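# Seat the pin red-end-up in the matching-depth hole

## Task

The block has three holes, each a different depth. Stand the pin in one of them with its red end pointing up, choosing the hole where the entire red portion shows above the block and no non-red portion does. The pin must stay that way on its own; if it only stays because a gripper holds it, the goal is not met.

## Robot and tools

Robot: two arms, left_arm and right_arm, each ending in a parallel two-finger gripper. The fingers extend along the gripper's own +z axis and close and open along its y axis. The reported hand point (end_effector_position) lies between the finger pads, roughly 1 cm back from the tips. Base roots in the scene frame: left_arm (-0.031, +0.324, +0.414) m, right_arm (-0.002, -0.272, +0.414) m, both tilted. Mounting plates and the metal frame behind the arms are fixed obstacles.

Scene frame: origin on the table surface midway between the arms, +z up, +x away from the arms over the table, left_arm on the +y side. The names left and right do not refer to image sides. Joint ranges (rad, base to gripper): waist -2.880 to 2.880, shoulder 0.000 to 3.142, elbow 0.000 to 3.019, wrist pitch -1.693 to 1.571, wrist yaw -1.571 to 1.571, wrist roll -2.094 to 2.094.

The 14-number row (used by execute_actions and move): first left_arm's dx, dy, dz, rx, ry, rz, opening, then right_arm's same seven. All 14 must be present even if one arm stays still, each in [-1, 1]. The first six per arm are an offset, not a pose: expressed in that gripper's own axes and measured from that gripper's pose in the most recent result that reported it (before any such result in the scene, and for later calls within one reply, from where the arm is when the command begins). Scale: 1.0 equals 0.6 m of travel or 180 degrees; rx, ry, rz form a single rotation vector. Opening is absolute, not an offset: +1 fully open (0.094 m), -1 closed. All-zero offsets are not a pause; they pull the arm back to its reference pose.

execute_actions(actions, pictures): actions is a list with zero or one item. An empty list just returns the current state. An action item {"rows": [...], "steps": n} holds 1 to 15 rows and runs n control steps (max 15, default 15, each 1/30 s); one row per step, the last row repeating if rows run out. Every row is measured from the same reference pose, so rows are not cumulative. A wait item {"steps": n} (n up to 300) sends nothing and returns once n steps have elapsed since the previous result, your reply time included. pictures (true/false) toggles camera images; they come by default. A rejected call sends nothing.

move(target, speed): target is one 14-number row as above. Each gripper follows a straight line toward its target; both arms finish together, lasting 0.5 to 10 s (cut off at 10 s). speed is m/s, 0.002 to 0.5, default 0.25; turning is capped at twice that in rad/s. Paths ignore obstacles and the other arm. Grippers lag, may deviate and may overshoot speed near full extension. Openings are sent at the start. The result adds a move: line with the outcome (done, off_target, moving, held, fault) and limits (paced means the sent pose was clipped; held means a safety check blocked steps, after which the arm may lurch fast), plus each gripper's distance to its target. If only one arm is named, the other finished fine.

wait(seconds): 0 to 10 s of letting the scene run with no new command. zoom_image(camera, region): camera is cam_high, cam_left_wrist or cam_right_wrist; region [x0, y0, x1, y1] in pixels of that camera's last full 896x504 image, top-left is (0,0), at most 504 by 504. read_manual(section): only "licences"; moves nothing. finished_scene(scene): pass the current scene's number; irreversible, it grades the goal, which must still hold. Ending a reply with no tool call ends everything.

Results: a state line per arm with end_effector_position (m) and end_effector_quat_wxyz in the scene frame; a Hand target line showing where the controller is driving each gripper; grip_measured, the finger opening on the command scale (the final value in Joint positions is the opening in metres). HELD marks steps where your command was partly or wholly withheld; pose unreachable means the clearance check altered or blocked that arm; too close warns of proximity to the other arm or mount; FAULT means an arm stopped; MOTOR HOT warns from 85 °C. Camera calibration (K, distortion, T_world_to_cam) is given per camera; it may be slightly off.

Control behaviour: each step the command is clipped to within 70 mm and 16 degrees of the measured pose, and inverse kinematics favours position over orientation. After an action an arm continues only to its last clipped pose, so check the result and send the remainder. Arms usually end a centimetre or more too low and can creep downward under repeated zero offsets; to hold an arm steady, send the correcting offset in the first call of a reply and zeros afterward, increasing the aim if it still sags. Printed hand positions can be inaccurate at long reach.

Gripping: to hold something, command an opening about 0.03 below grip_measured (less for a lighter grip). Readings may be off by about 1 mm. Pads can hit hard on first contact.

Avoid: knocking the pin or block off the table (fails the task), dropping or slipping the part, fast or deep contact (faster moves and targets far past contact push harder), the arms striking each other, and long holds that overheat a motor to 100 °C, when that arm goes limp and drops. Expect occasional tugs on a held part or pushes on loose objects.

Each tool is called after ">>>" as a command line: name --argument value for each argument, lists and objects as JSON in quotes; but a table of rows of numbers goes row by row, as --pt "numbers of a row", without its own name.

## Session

>>> execute_actions --actions '[]'

Scene clock: 0.00 s of 5100.00 s.
left_arm: end_effector_position=(+0.5866, +0.5487, +0.2546) grip_measured=+1.000 end_effector_quat_wxyz=(+0.177, +0.615, +0.766, +0.059) | right_arm: end_effector_position=(-0.1882, -0.6666, +0.3833) grip_measured=+1.000 end_effector_quat_wxyz=(-0.439, +0.697, +0.531, +0.199)
Joint positions: left_arm=[ 0.119  1.636  1.261 -0.376 -0.321  1.895  0.094] | right_arm=[-2.107  1.669  1.354 -1.583  0.042 -0.361  0.094]
Joint velocities: left_arm=[-0.005  0.005 -0.007 -0.002 -0.007 -0.051  0.   ] | right_arm=[-0.015 -0.015 -0.007  0.007 -0.007  0.037  0.   ]
Hand target (left_arm): +0.596, +0.555, +0.265; +0.183, +0.610, +0.767, +0.070
Hand target (right_arm): -0.188, -0.670, +0.382; -0.439, +0.696, +0.533, +0.199
camera_calibration (this result's frames):
cam_left_wrist: T_world_to_cam=[[-0.919896, -0.231343, -0.316656, 0.742678], [-0.345725, 0.859545, 0.376372, -0.353945], [0.185109, 0.455699, -0.870674, -0.0137345], [0, 0, 0, 1]] pos_world=[0.563362, 0.482304, 0.35643]
cam_right_wrist: T_world_to_cam=[[-0.914149, 0.0436707, 0.40302, -0.29603], [0.402537, -0.0197271, 0.915191, -0.283182], [0.0479174, 0.998851, 0.000454389, 0.799996], [0, 0, 0, 1]] pos_world=[-0.194958, -0.791735, 0.378109]

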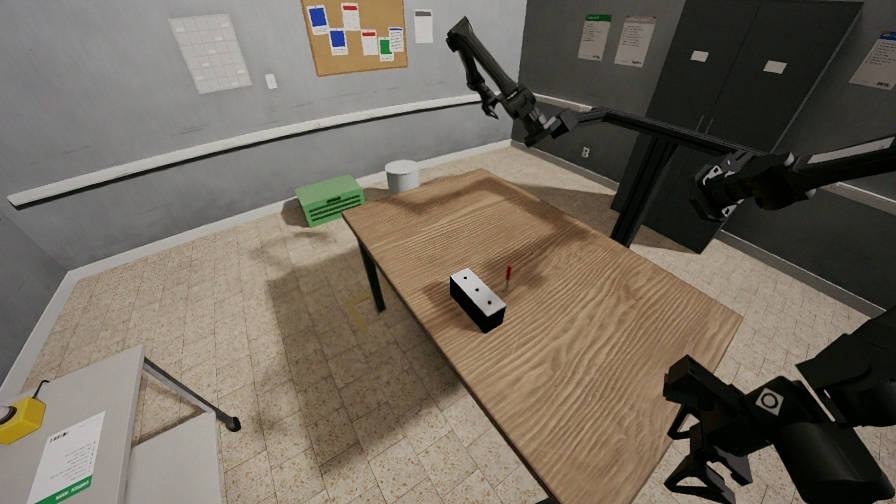

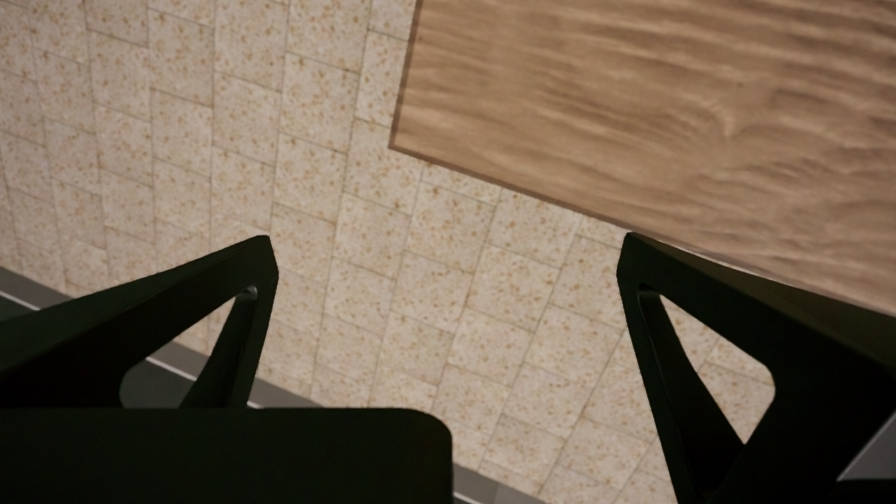

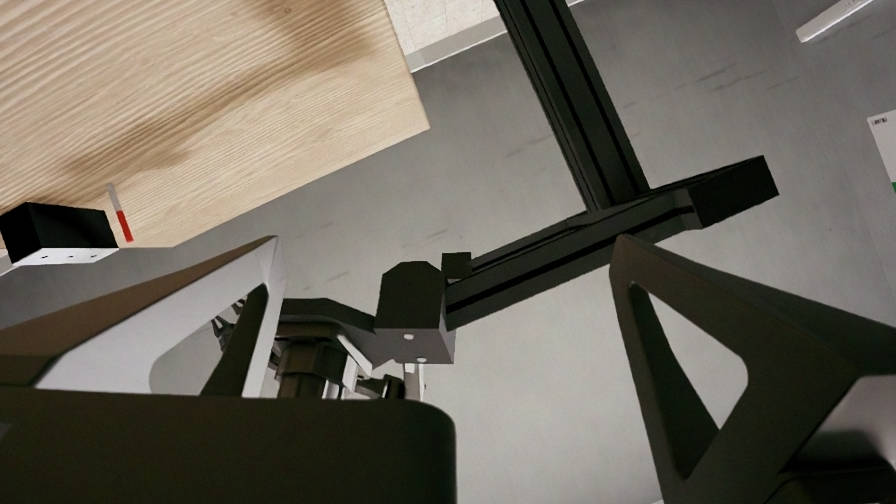

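>>> move --target '[-0.823,-0.577,0.083,0.041,0.122,-0.425,1,0,0,0,0,0,0,1]' --speed 0.3

Scene clock: 11.87 s of 5100.00 s.
left_arm: end_effector_position=(+0.3695, -0.0150, +0.1992) grip_measured=+1.000 end_effector_quat_wxyz=(-0.006, +0.005, +1.000, -0.004) | right_arm: end_effector_position=(-0.1882, -0.6666, +0.3833) grip_measured=+1.000 end_effector_quat_wxyz=(-0.439, +0.697, +0.531, +0.199)
Joint positions: left_arm=[-0.682  2.548  1.369 -0.553 -0.757 -0.612  0.094] | right_arm=[-2.107  1.669  1.354 -1.583  0.042 -0.361  0.094]
Joint velocities: left_arm=[ 0.005 -0.005 -0.002 -0.002  0.007  0.022  0.   ] | right_arm=[-0.005  0.005 -0.002 -0.002 -0.037 -0.022  0.   ]
Hand target (left_arm): +0.378, -0.022, +0.209; +0.001, -0.000, +1.000, -0.009
Hand target (right_arm): -0.188, -0.667, +0.383; -0.439, +0.697, +0.531, +0.199
Off the commanded pose (left_arm): 0.005 m, 1 deg.
Off the commanded pose (right_arm): 0.000 m, 0 deg.
After step 90, 5.77 s passed at rest.
move: done
camera_calibration (this result's frames):
cam_left_wrist: T_world_to_cam=[[-0.0169208, -0.999856, 0.00106085, -0.0134557], [-0.809635, 0.0143242, 0.586759, 0.193213], [-0.58669, 0.00906956, -0.809761, 0.501506], [0, 0, 0, 1]] pos_world=[0.450433, -0.0207698, 0.292744]
cam_right_wrist: T_world_to_cam=[[-0.914149, 0.0436707, 0.40302, -0.29603], [0.402537, -0.0197271, 0.915191, -0.283182], [0.0479174, 0.998851, 0.000454389, 0.799996], [0, 0, 0, 1]] pos_world=[-0.194958, -0.791735, 0.378109]

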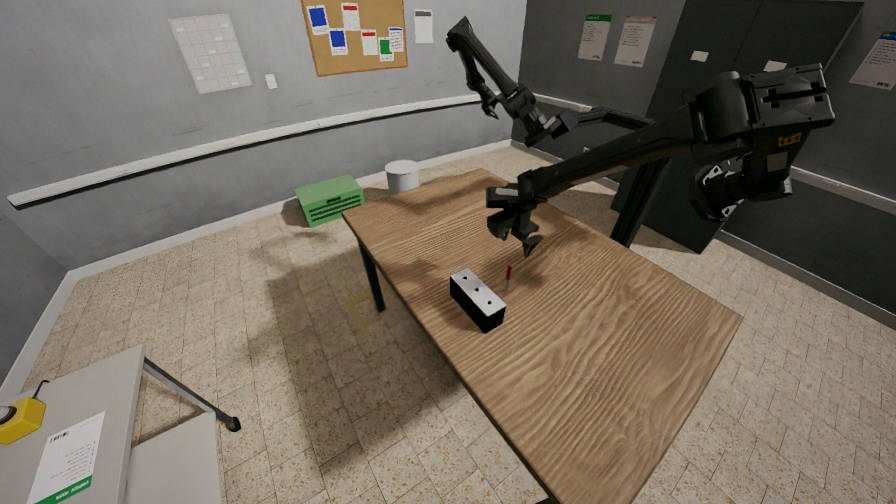

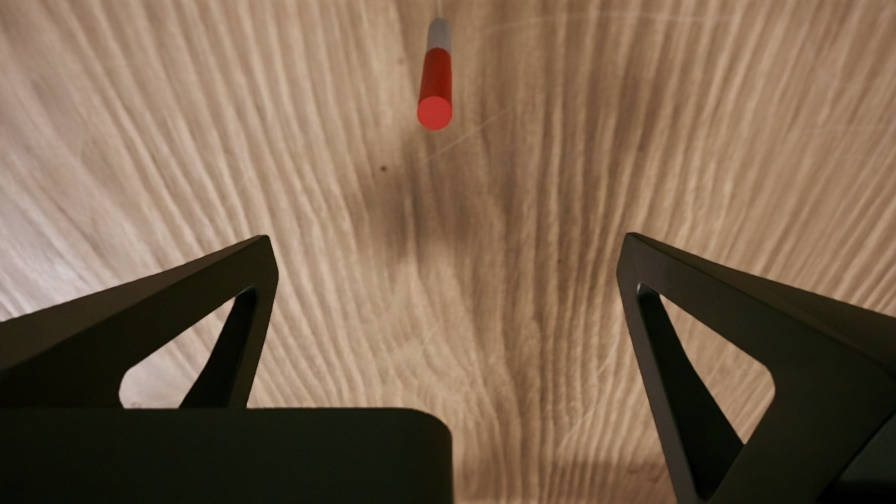

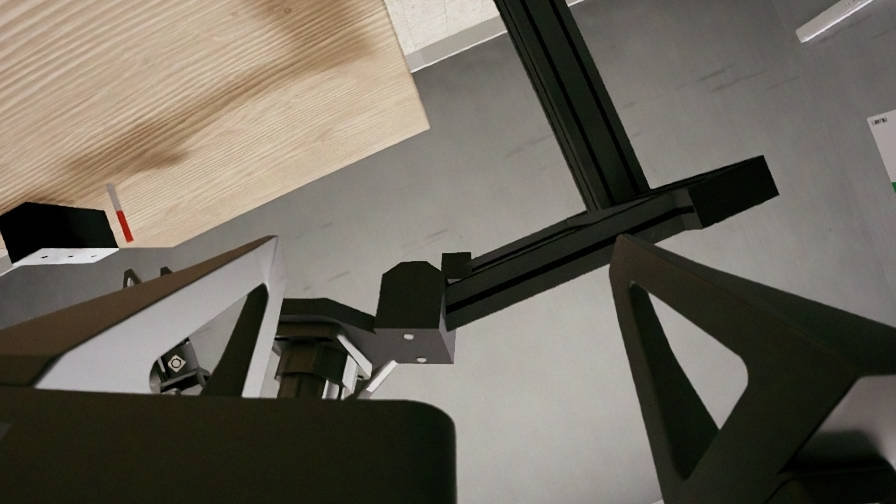

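>>> move --target '[-0.028,0.009,0.16,-0.002,-0.008,0,0,0,0,0,0,0,0,1]' --speed 0.12

Scene clock: 18.90 s of 5100.00 s.
left_arm: end_effector_position=(+0.3757, -0.0073, +0.1044) grip_measured=+0.002 end_effector_quat_wxyz=(-0.002, +0.009, +1.000, +0.002) | right_arm: end_effector_position=(-0.1882, -0.6666, +0.3833) grip_measured=+1.000 end_effector_quat_wxyz=(-0.439, +0.697, +0.531, +0.199)
Joint positions: left_arm=[-0.54   2.685  1.417 -0.324 -0.785 -0.405  0.047] | right_arm=[-2.107  1.669  1.354 -1.583  0.042 -0.361  0.094]
Joint velocities: left_arm=[ 0.005  0.005  0.017  0.012 -0.022  0.022 -0.   ] | right_arm=[-0.015 -0.005  0.017  0.002 -0.11  -0.007  0.   ]
Hand target (left_arm): +0.385, -0.010, +0.103; +0.007, +0.005, +1.000, +0.000
Hand target (right_arm): -0.188, -0.667, +0.383; -0.439, +0.697, +0.531, +0.199
Off the commanded pose (left_arm): 0.010 m, 1 deg.
Off the commanded pose (right_arm): 0.000 m, 0 deg.
After step 90, 2.80 s passed at rest.
move: done
camera_calibration (this result's frames):
cam_left_wrist: T_world_to_cam=[[-0.0252869, -0.999611, -0.0117679, -0.00101821], [-0.814378, 0.013771, 0.580172, 0.256235], [-0.579784, 0.0242543, -0.814409, 0.426339], [0, 0, 0, 1]] pos_world=[0.455831, -0.014887, 0.198541]
cam_right_wrist: T_world_to_cam=[[-0.914149, 0.0436707, 0.40302, -0.29603], [0.402537, -0.0197271, 0.915191, -0.283182], [0.0479174, 0.998851, 0.000454389, 0.799996], [0, 0, 0, 1]] pos_world=[-0.194958, -0.791735, 0.378109]

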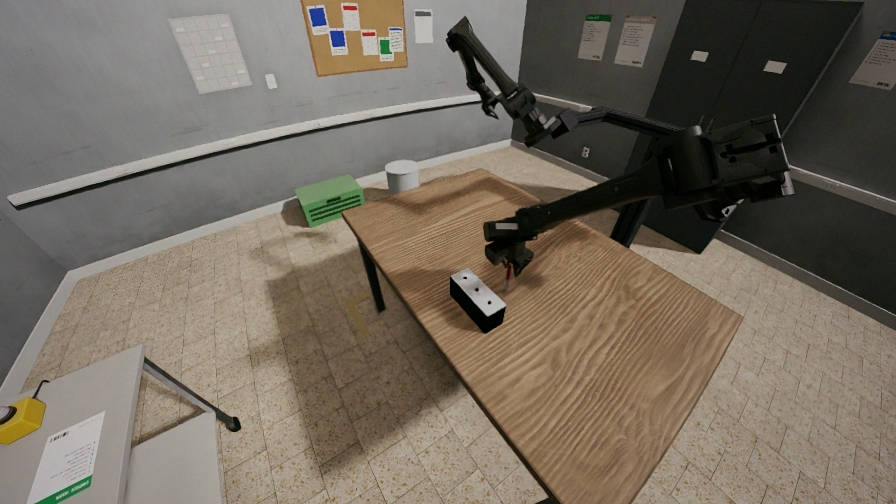

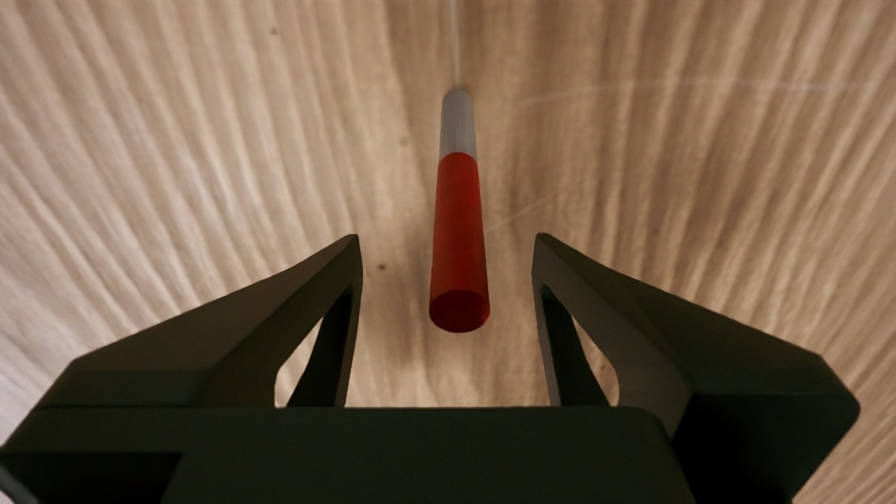

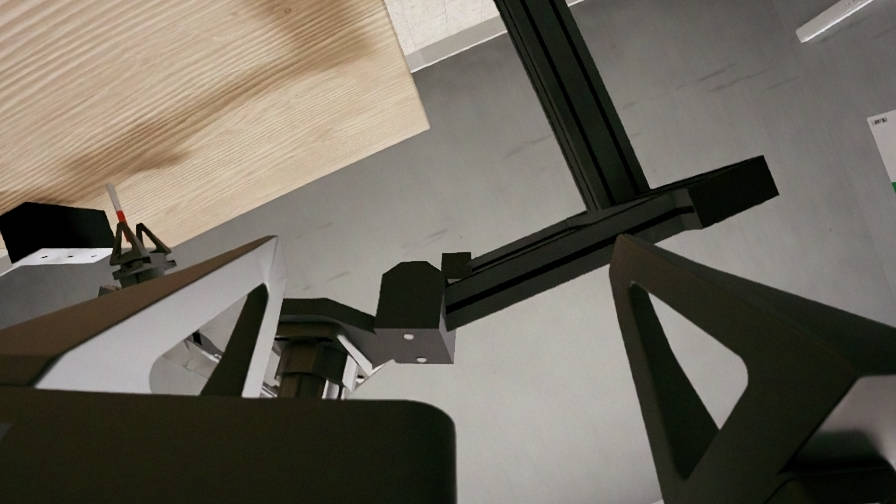

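>>> move --target '[-0.033,-0.009,0.005,0.002,-0.008,0,-0.3,0,0,0,0,0,0,1]' --speed 0.05

Scene clock: 23.67 s of 5100.00 s.
left_arm: end_effector_position=(+0.3903, -0.0121, +0.1060) grip_measured=-0.298 end_effector_quat_wxyz=(+0.007, +0.012, +1.000, -0.002) | right_arm: end_effector_position=(-0.1882, -0.6666, +0.3833) grip_measured=+1.000 end_effector_quat_wxyz=(-0.439, +0.697, +0.531, +0.199)
Joint positions: left_arm=[-0.54   2.688  1.447 -0.324 -0.785 -0.381  0.033] | right_arm=[-2.107  1.669  1.354 -1.583  0.042 -0.361  0.094]
Joint velocities: left_arm=[-0.005  0.005  0.017 -0.007 -0.022  0.007 -0.002] | right_arm=[-0.005 -0.015  0.002 -0.002  0.007  0.051  0.   ]
Hand target (left_arm): +0.395, -0.013, +0.101; +0.011, +0.009, +1.000, -0.001
Hand target (right_arm): -0.188, -0.667, +0.383; -0.439, +0.697, +0.531, +0.199
Off the commanded pose (left_arm): 0.007 m, 1 deg.
Off the commanded pose (right_arm): 0.000 m, 0 deg.
After step 90, 0.97 s passed at rest.
move: done
camera_calibration (this result's frames):
cam_left_wrist: T_world_to_cam=[[-0.0303453, -0.999529, -0.00468078, -0.0041591], [-0.82419, 0.0223721, 0.565871, 0.272668], [-0.565499, 0.0210294, -0.824481, 0.431615], [0, 0, 0, 1]] pos_world=[0.468682, -0.0193339, 0.201544]
cam_right_wrist: T_world_to_cam=[[-0.914149, 0.0436707, 0.40302, -0.29603], [0.402537, -0.0197271, 0.915191, -0.283182], [0.0479174, 0.998851, 0.000454389, 0.799996], [0, 0, 0, 1]] pos_world=[-0.194958, -0.791735, 0.378109]

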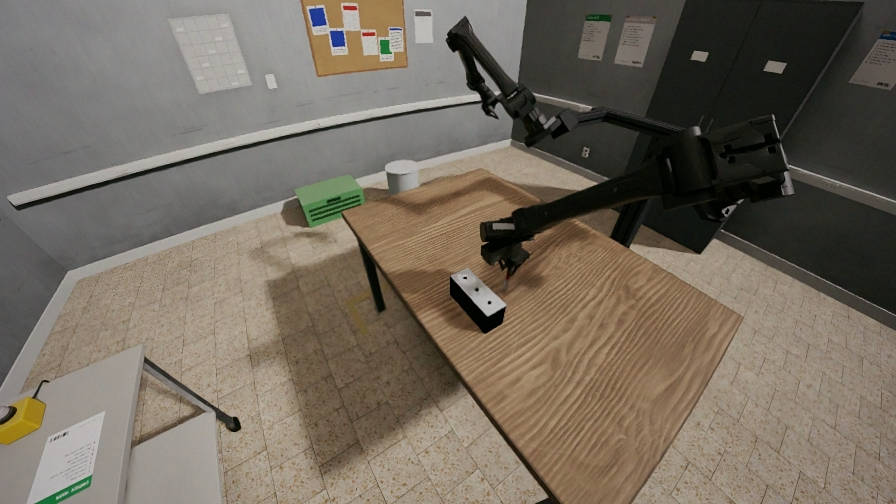

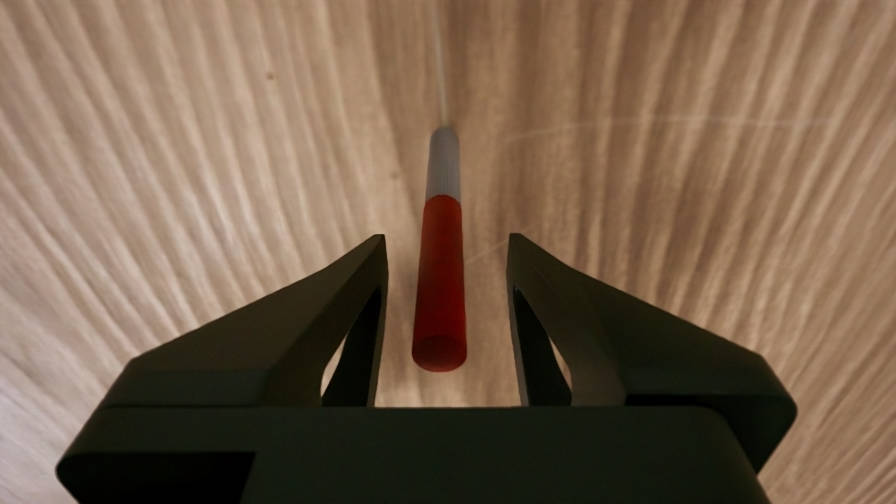

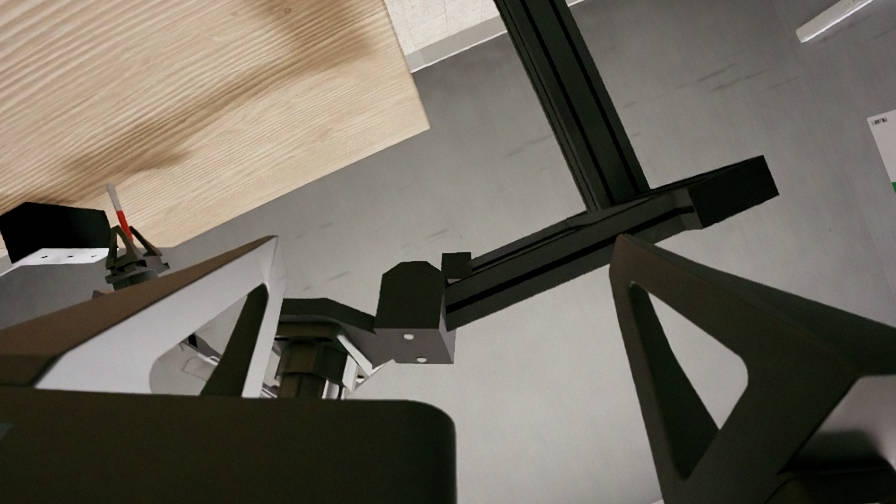

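>>> execute_actions --actions '[{"rows":[[0,0,0,0,0,0,-0.5,0,0,0,0,0,0,1],[0,0,0,0,0,0,-0.6,0,0,0,0,0,0,1],[0,0,0,0,0,0,-0.65,0,0,0,0,0,0,1],[0,0,0,0,0,0,-0.7,0,0,0,0,0,0,1],[0,0,0,0,0,0,-0.74,0,0,0,0,0,0,1],[0,0,0,0,0,0,-0.8,0,0,0,0,0,0,1]]}]' --pictures false

>>> move --target '[0,0,-0.21,0,0,0,-0.8,0,0,0,0,0,0,1]' --speed 0.15

Scene clock: 33.87 s of 5100.00 s.
left_arm: end_effector_position=(+0.3898, -0.0122, +0.1057) grip_measured=-0.772 end_effector_quat_wxyz=(+0.007, +0.012, +1.000, -0.002) | right_arm: end_effector_position=(-0.1882, -0.6666, +0.3833) grip_measured=+1.000 end_effector_quat_wxyz=(-0.439, +0.697, +0.531, +0.199)
Joint positions: left_arm=[-0.54   2.689  1.447 -0.324 -0.785 -0.38   0.011] | right_arm=[-2.107  1.669  1.354 -1.583  0.042 -0.361  0.094]
Joint velocities: left_arm=[ 0.005 -0.005 -0.017  0.012 -0.081 -0.066  0.   ] | right_arm=[ 0.015 -0.005 -0.007 -0.017 -0.022 -0.022  0.   ]
Hand target (left_arm): +0.390, -0.012, +0.106; +0.007, +0.012, +1.000, -0.002
Hand target (right_arm): -0.188, -0.667, +0.383; -0.439, +0.697, +0.531, +0.199
Off the commanded pose (left_arm): 0.001 m, 0 deg.
Off the commanded pose (right_arm): 0.000 m, 0 deg.
Steps of this call (steps 1 to 90: nothing new was sent; then 6.70 s passed at rest; steps 91 to 105: all 15 steps of this action). Readings (end_effector_position):
91: left_arm (+0.3898, -0.0122, +0.1057) | right_arm (-0.1882, -0.6666, +0.3833)
92: left_arm (+0.3898, -0.0122, +0.1057) | right_arm (-0.1882, -0.6666, +0.3833)
94: left_arm (+0.3898, -0.0122, +0.1057) | right_arm (-0.1882, -0.6666, +0.3833)
98: left_arm (+0.3898, -0.0122, +0.1057) | right_arm (-0.1882, -0.6666, +0.3833)
105: the state above

Scene clock: 35.37 s of 5100.00 s.
left_arm: end_effector_position=(+0.3870, -0.0078, +0.2168) grip_measured=-0.772 end_effector_quat_wxyz=(+0.000, +0.011, +1.000, +0.002) | right_arm: end_effector_position=(-0.1882, -0.6666, +0.3833) grip_measured=+1.000 end_effector_quat_wxyz=(-0.439, +0.697, +0.531, +0.199)
Joint positions: left_arm=[-0.688  2.514  1.388 -0.608 -0.773 -0.604  0.011] | right_arm=[-2.107  1.669  1.354 -1.583  0.042 -0.361  0.094]
Joint velocities: left_arm=[ 0.005 -0.005  0.022 -0.027 -0.037  0.022 -0.   ] | right_arm=[-0.005 -0.005 -0.012  0.002 -0.022 -0.007  0.   ]
Hand target (left_arm): +0.389, -0.012, +0.232; +0.007, +0.013, +1.000, -0.003
Hand target (right_arm): -0.188, -0.667, +0.383; -0.439, +0.697, +0.531, +0.199
Off the commanded pose (left_arm): 0.015 m, 1 deg.
Off the commanded pose (right_arm): 0.000 m, 0 deg.
move: off_target (left_arm)
camera_calibration (this result's frames):
cam_left_wrist: T_world_to_cam=[[-0.0293862, -0.999507, -0.0110371, 0.00151993], [-0.816268, 0.0176229, 0.577404, 0.201602], [-0.576925, 0.0259769, -0.816384, 0.523772], [0, 0, 0, 1]] pos_world=[0.466783, -0.0156396, 0.31121]
cam_right_wrist: T_world_to_cam=[[-0.914149, 0.0436707, 0.40302, -0.29603], [0.402537, -0.0197271, 0.915191, -0.283182], [0.0479174, 0.998851, 0.000454389, 0.799996], [0, 0, 0, 1]] pos_world=[-0.194958, -0.791735, 0.378109]

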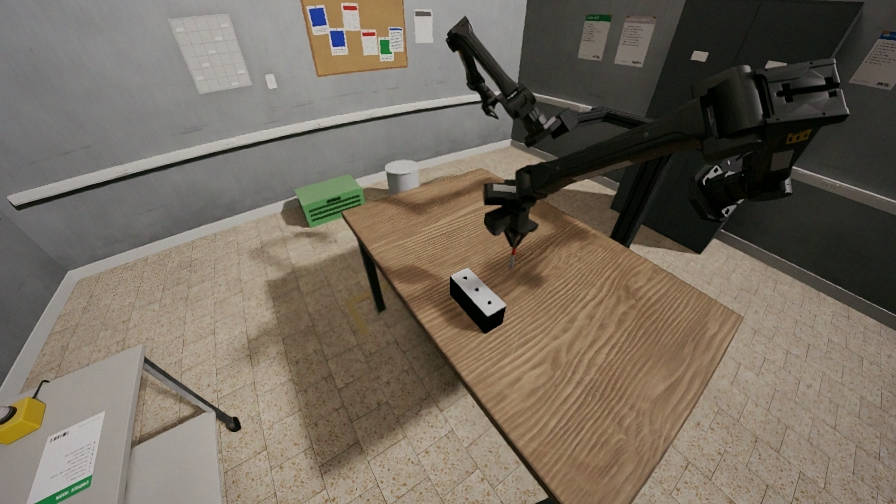

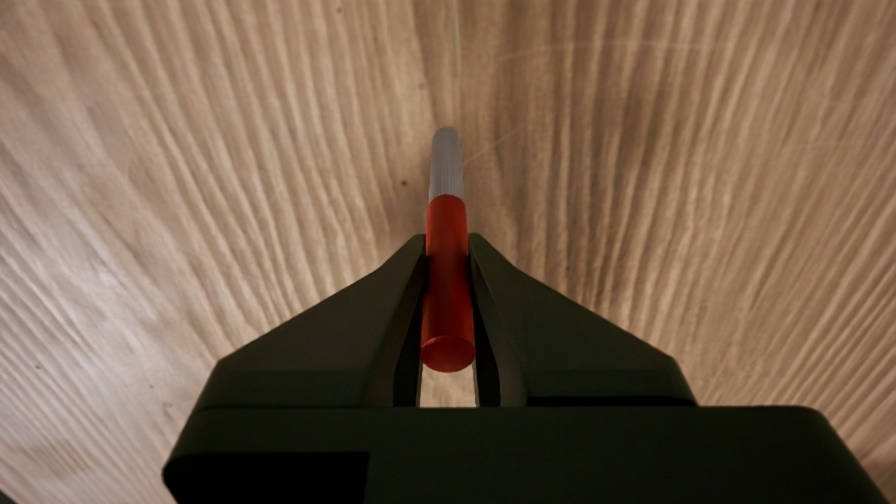

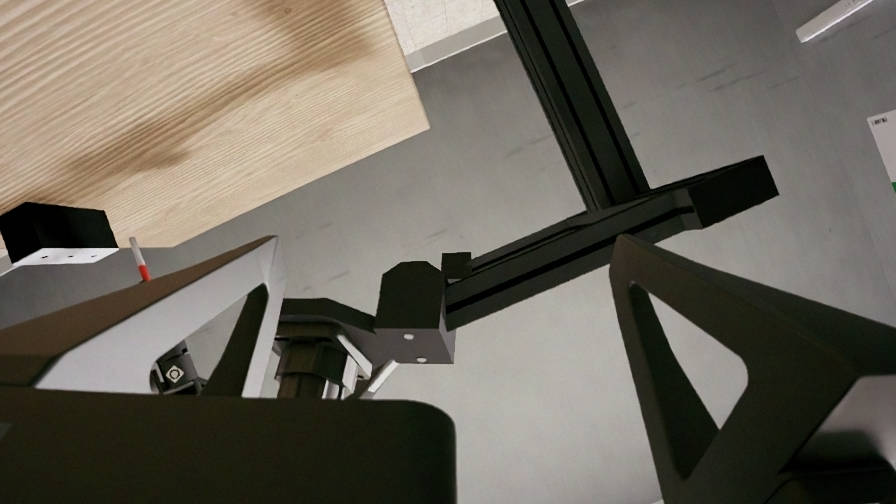

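>>> move --target '[-0.25,0.1,-0.015,0.003,-0.007,-0.007,-0.82,0,0,0,0,0,0,1]' --speed 0.15

Scene clock: 42.90 s of 5100.00 s.
left_arm: end_effector_position=(+0.5185, +0.0448, +0.2103) grip_measured=-0.772 end_effector_quat_wxyz=(+0.000, +0.004, +1.000, +0.001) | right_arm: end_effector_position=(-0.1882, -0.6666, +0.3833) grip_measured=+1.000 end_effector_quat_wxyz=(-0.439, +0.697, +0.531, +0.199)
Joint positions: left_arm=[-0.54   2.488  1.638 -0.736 -0.785 -0.41   0.011] | right_arm=[-2.107  1.669  1.354 -1.583  0.042 -0.361  0.094]
Joint velocities: left_arm=[-0.005 -0.015 -0.012 -0.007  0.022  0.095  0.   ] | right_arm=[ 0.005  0.005  0.007 -0.007 -0.022 -0.051  0.   ]
Hand target (left_arm): +0.538, +0.051, +0.225; +0.011, +0.000, +1.000, -0.002
Hand target (right_arm): -0.188, -0.667, +0.383; -0.439, +0.697, +0.531, +0.199
Off the commanded pose (left_arm): 0.026 m, 1 deg.
Off the commanded pose (right_arm): 0.000 m, 0 deg.
After step 90, 3.03 s passed at rest.
move: off_target (left_arm)
camera_calibration (this result's frames):
cam_left_wrist: T_world_to_cam=[[-0.015715, -0.999825, -0.0101968, 0.0506126], [-0.816631, 0.00694974, 0.577119, 0.312482], [-0.576947, 0.0173964, -0.816596, 0.593405], [0, 0, 0, 1]] pos_world=[0.598341, 0.0381089, 0.304749]
cam_right_wrist: T_world_to_cam=[[-0.914149, 0.0436707, 0.40302, -0.29603], [0.402537, -0.0197271, 0.915191, -0.283182], [0.0479174, 0.998851, 0.000454389, 0.799996], [0, 0, 0, 1]] pos_world=[-0.194958, -0.791735, 0.378109]

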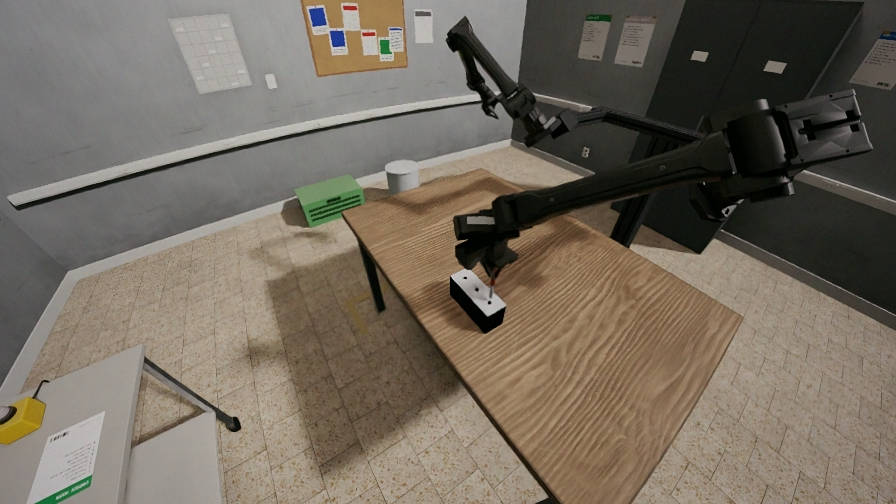

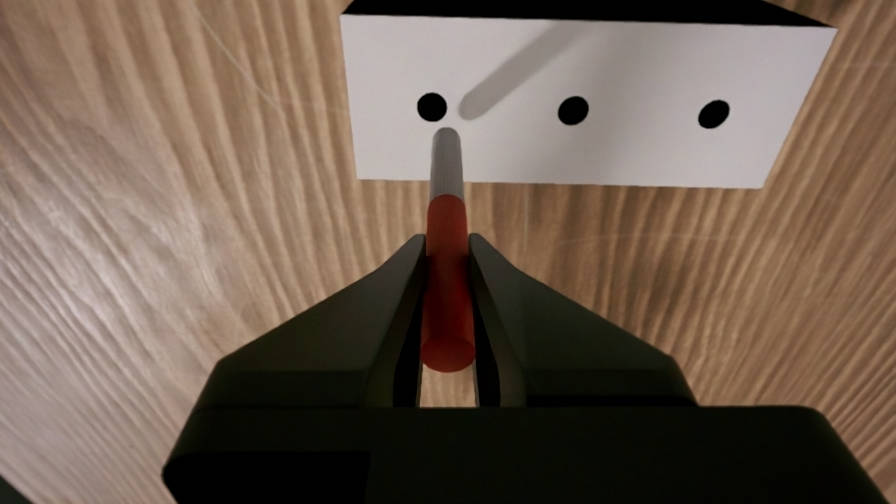

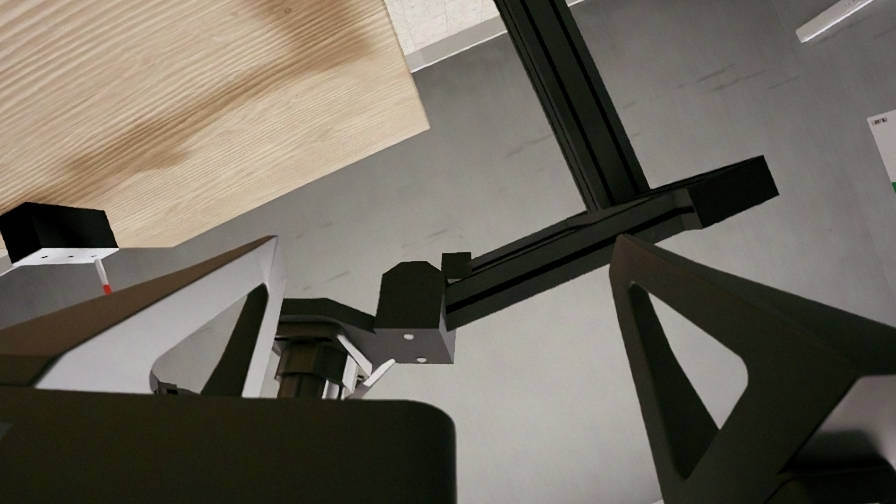

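>>> execute_actions --actions '[{"rows":[[-0.044,0.022,-0.013,0.003,-0.011,-0.002,-0.82,0,0,0,0,0,0,1]]}]'

Scene clock: 47.87 s of 5100.00 s.
left_arm: end_effector_position=(+0.5201, +0.0502, +0.2049) grip_measured=-0.772 end_effector_quat_wxyz=(-0.002, +0.018, +1.000, +0.003) | right_arm: end_effector_position=(-0.1882, -0.6666, +0.3833) grip_measured=+1.000 end_effector_quat_wxyz=(-0.439, +0.697, +0.531, +0.199)
Joint positions: left_arm=[-0.527  2.488  1.638 -0.732 -0.786 -0.371  0.011] | right_arm=[-2.107  1.669  1.354 -1.583  0.042 -0.361  0.094]
Joint velocities: left_arm=[-0.015  0.005  0.017 -0.002 -0.051  0.051  0.001] | right_arm=[-0.005  0.005 -0.022 -0.012  0.022 -0.022  0.   ]
Hand target (left_arm): +0.544, +0.059, +0.218; +0.017, +0.001, +1.000, -0.003
Hand target (right_arm): -0.188, -0.667, +0.383; -0.439, +0.697, +0.531, +0.199
Off the commanded pose (left_arm): 0.029 m, 3 deg.
Off the commanded pose (right_arm): 0.000 m, 0 deg.
Steps of this call (steps 1 to 90: nothing new was sent; then 1.47 s passed at rest; steps 91 to 105: all 15 steps of this action). Readings (end_effector_position):
91: left_arm (+0.5186, +0.0451, +0.2102) | right_arm (-0.1882, -0.6666, +0.3833)
92: left_arm (+0.5187, +0.0455, +0.2098) | right_arm (-0.1882, -0.6666, +0.3833)
94: left_arm (+0.5190, +0.0464, +0.2088) | right_arm (-0.1882, -0.6666, +0.3833)
98: left_arm (+0.5198, +0.0489, +0.2062) | right_arm (-0.1882, -0.6666, +0.3833)
105: the state above
camera_calibration (this result's frames):
cam_left_wrist: T_world_to_cam=[[-0.0435536, -0.998963, -0.0132577, 0.0711143], [-0.813157, 0.0277369, 0.581383, 0.31318], [-0.580412, 0.0361019, -0.813522, 0.590014], [0, 0, 0, 1]] pos_world=[0.600213, 0.0410533, 0.298855]
cam_right_wrist: T_world_to_cam=[[-0.914149, 0.0436707, 0.40302, -0.29603], [0.402537, -0.0197271, 0.915191, -0.283182], [0.0479174, 0.998851, 0.000454389, 0.799996], [0, 0, 0, 1]] pos_world=[-0.194958, -0.791735, 0.378109]

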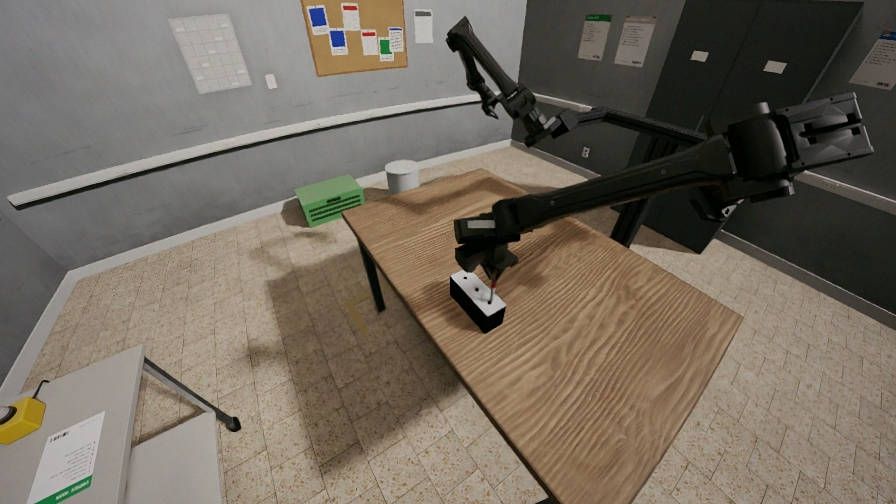

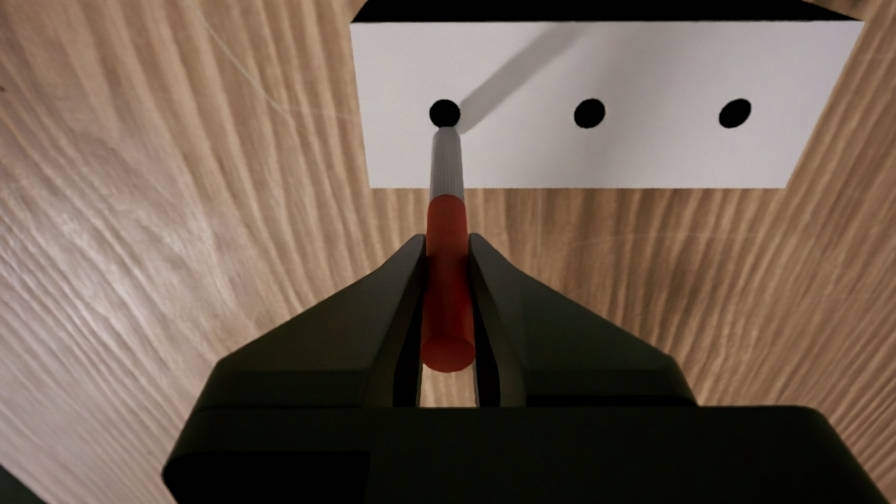

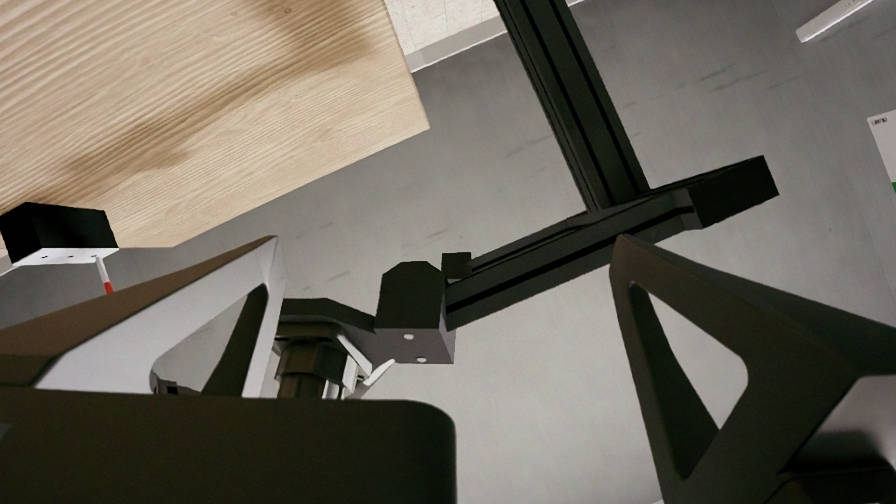

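>>> execute_actions --actions '[{"rows":[[-0.049,0.02,-0.015,0.0055,-0.0165,-0.02,-0.82,0,0,0,0,0,0,1]]}]'

>>> zoom_image --camera "cam_left_wrist" --region '[350, 60, 550, 220]'

Scene clock: 63.20 s of 5100.00 s.
left_arm: end_effector_position=(+0.5268, +0.0529, +0.2009) grip_measured=-0.772 end_effector_quat_wxyz=(+0.005, +0.004, +1.000, +0.000) | right_arm: end_effector_position=(-0.1882, -0.6666, +0.3833) grip_measured=+1.000 end_effector_quat_wxyz=(-0.439, +0.697, +0.531, +0.199)
Joint positions: left_arm=[-0.517  2.487  1.638 -0.701 -0.786 -0.369  0.011] | right_arm=[-2.107  1.669  1.354 -1.583  0.042 -0.361  0.094]
Joint velocities: left_arm=[-0.005  0.005  0.002 -0.002  0.022  0.022 -0.   ] | right_arm=[-0.015 -0.005  0.012 -0.012  0.051 -0.081  0.   ]
Hand target (left_arm): +0.550, +0.062, +0.214; +0.023, -0.014, +1.000, -0.005
Hand target (right_arm): -0.188, -0.667, +0.383; -0.439, +0.697, +0.531, +0.199
Off the commanded pose (left_arm): 0.028 m, 3 deg.
Off the commanded pose (right_arm): 0.000 m, 0 deg.
Steps of this call (steps 1 to 90: nothing new was sent; then 11.83 s passed at rest; steps 91 to 105: all 15 steps of this action). Readings (end_effector_position):
91: left_arm (+0.5210, +0.0500, +0.2047) | right_arm (-0.1882, -0.6666, +0.3833)
92: left_arm (+0.5226, +0.0497, +0.2044) | right_arm (-0.1882, -0.6666, +0.3833)
94: left_arm (+0.5250, +0.0498, +0.2037) | right_arm (-0.1882, -0.6666, +0.3833)
98: left_arm (+0.5267, +0.0517, +0.2020) | right_arm (-0.1882, -0.6666, +0.3833)
105: the state above
camera_calibration (this result's frames):
cam_left_wrist: T_world_to_cam=[[-0.0150429, -0.999857, -0.00778728, 0.057915], [-0.821883, 0.00792902, 0.569601, 0.328856], [-0.569457, 0.0149687, -0.821885, 0.587563], [0, 0, 0, 1]] pos_world=[0.605745, 0.0465041, 0.296043]
cam_right_wrist: T_world_to_cam=[[-0.914149, 0.0436707, 0.40302, -0.29603], [0.402537, -0.0197271, 0.915191, -0.283182], [0.0479174, 0.998851, 0.000454389, 0.799996], [0, 0, 0, 1]] pos_world=[-0.194958, -0.791735, 0.378109]

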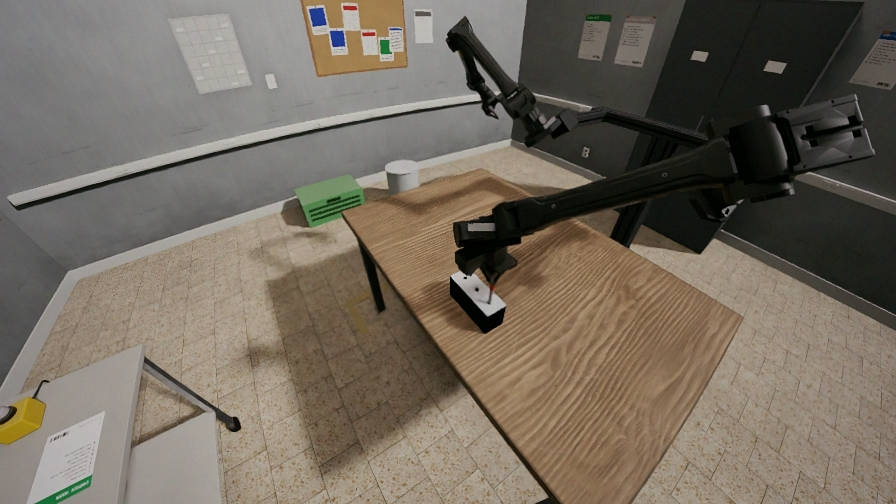

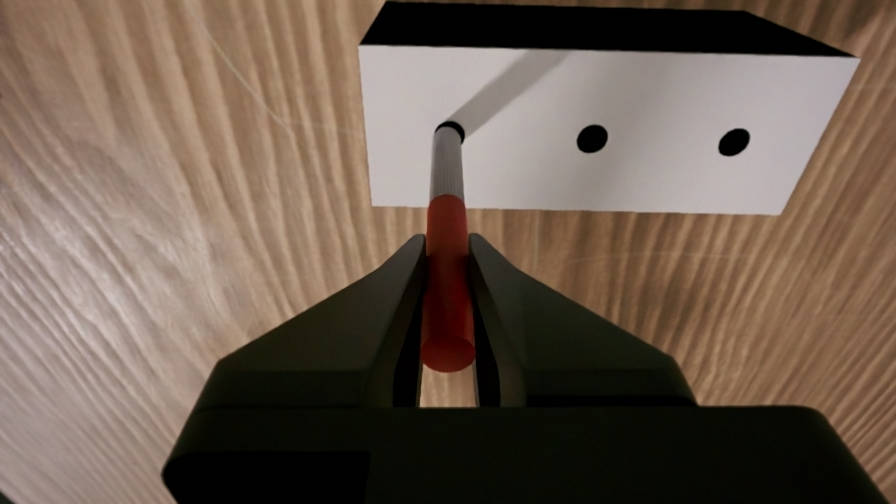

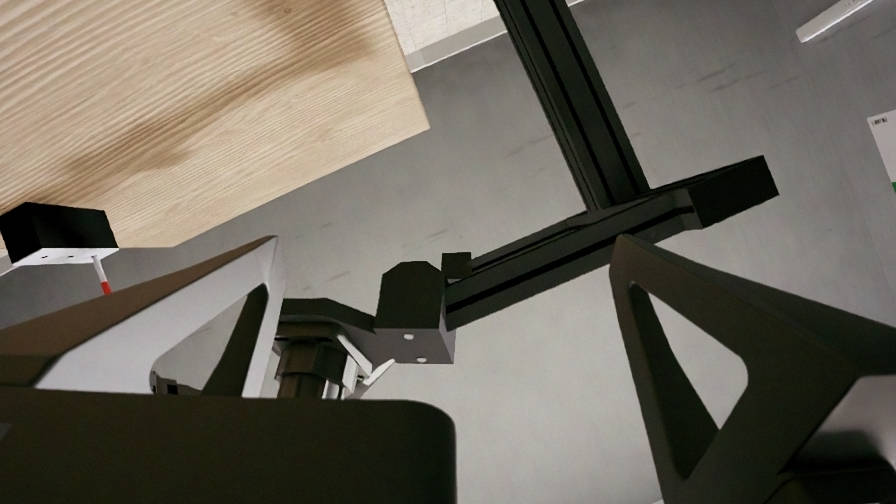

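Region (350, 60, 550, 220) of cam_left_wrist's 896x504 image, scaled by 2.520, with more detail than that image has; it fills the top 403 rows of this view, and the rest is white.

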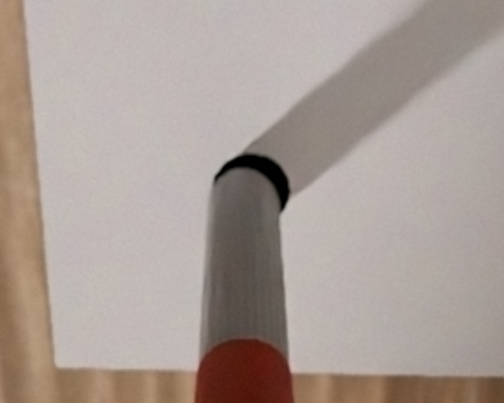

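>>> execute_actions --actions '[{"rows":[[-0.015,-0.004,0.008,0.001,-0.005,-0.003,-0.82,0,0,0,0,0,0,1]]}]'

>>> zoom_image --camera "cam_left_wrist" --region '[350, 60, 550, 220]'

Scene clock: 68.73 s of 5100.00 s.
left_arm: end_effector_position=(+0.5254, +0.0514, +0.1988) grip_measured=-0.772 end_effector_quat_wxyz=(+0.005, +0.006, +1.000, +0.000) | right_arm: end_effector_position=(-0.1882, -0.6666, +0.3833) grip_measured=+1.000 end_effector_quat_wxyz=(-0.439, +0.697, +0.531, +0.199)
Joint positions: left_arm=[-0.517  2.492  1.638 -0.697 -0.787 -0.365  0.011] | right_arm=[-2.107  1.669  1.354 -1.583  0.042 -0.361  0.094]
Joint velocities: left_arm=[-0.015 -0.015  0.022 -0.007 -0.051  0.051 -0.   ] | right_arm=[-0.005 -0.024 -0.002 -0.012  0.037 -0.007  0.   ]
Hand target (left_arm): +0.536, +0.051, +0.196; +0.013, -0.001, +1.000, -0.001
Hand target (right_arm): -0.188, -0.667, +0.383; -0.439, +0.697, +0.531, +0.199
Off the commanded pose (left_arm): 0.011 m, 1 deg.
Off the commanded pose (right_arm): 0.000 m, 0 deg.
Steps of this call (steps 1 to 90: nothing new was sent; then 2.03 s passed at rest; steps 91 to 105: all 15 steps of this action). Readings (end_effector_position):
91: left_arm (+0.5267, +0.0528, +0.2007) | right_arm (-0.1882, -0.6666, +0.3833)
92: left_arm (+0.5267, +0.0524, +0.2004) | right_arm (-0.1882, -0.6666, +0.3833)
94: left_arm (+0.5260, +0.0517, +0.1994) | right_arm (-0.1882, -0.6666, +0.3833)
98: left_arm (+0.5254, +0.0514, +0.1988) | right_arm (-0.1882, -0.6666, +0.3833)
105: the state above
camera_calibration (this result's frames):
cam_left_wrist: T_world_to_cam=[[-0.0197714, -0.999766, -0.00873586, 0.0590186], [-0.821711, 0.0112714, 0.569792, 0.328601], [-0.569561, 0.0184439, -0.821742, 0.584919], [0, 0, 0, 1]] pos_world=[0.604329, 0.0445128, 0.293934]
cam_right_wrist: T_world_to_cam=[[-0.914149, 0.0436707, 0.40302, -0.29603], [0.402537, -0.0197271, 0.915191, -0.283182], [0.0479174, 0.998851, 0.000454389, 0.799996], [0, 0, 0, 1]] pos_world=[-0.194958, -0.791735, 0.378109]

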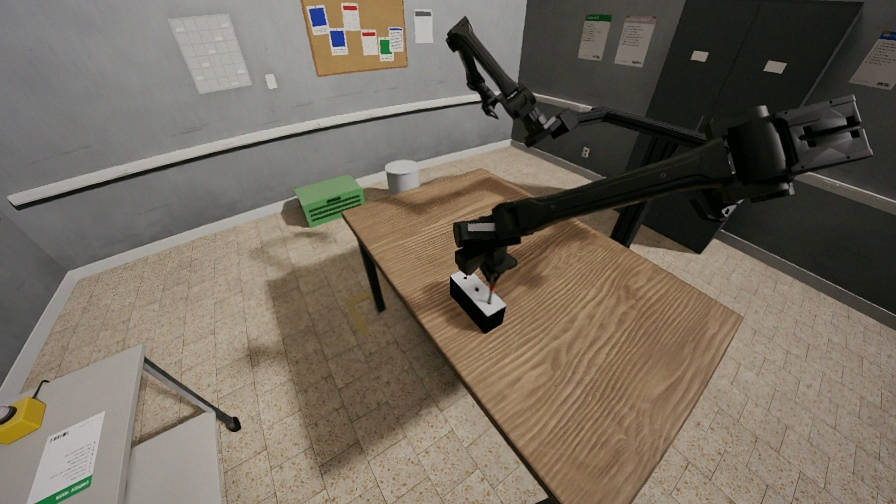

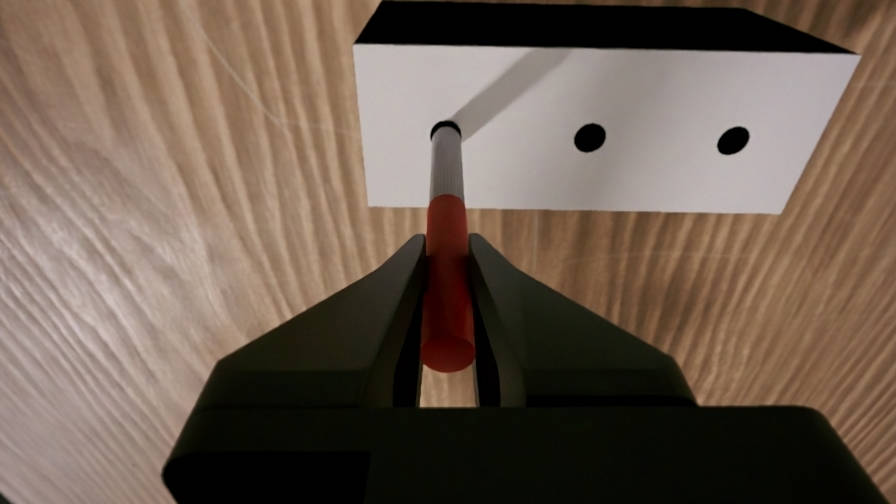

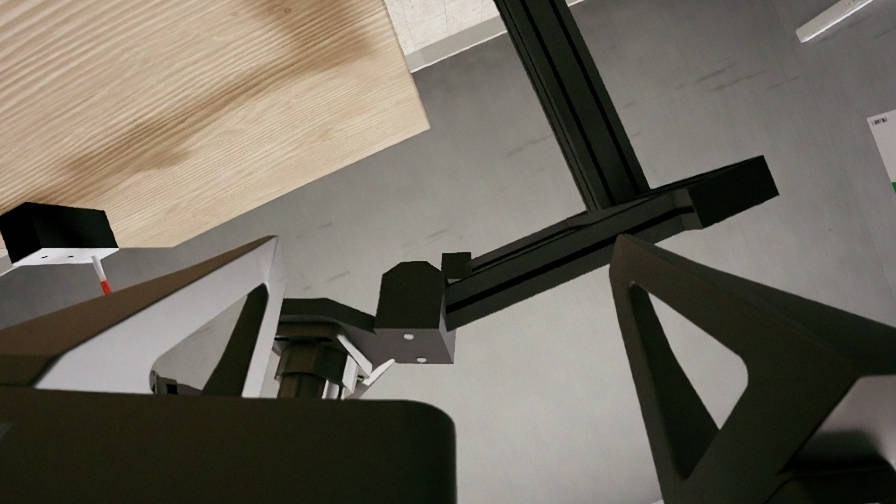

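Region (350, 60, 550, 220) of cam_left_wrist's 896x504 image, scaled by 2.520, with more detail than that image has; it fills the top 403 rows of this view, and the rest is white.

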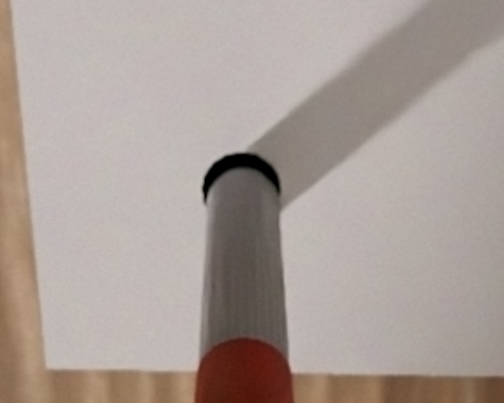

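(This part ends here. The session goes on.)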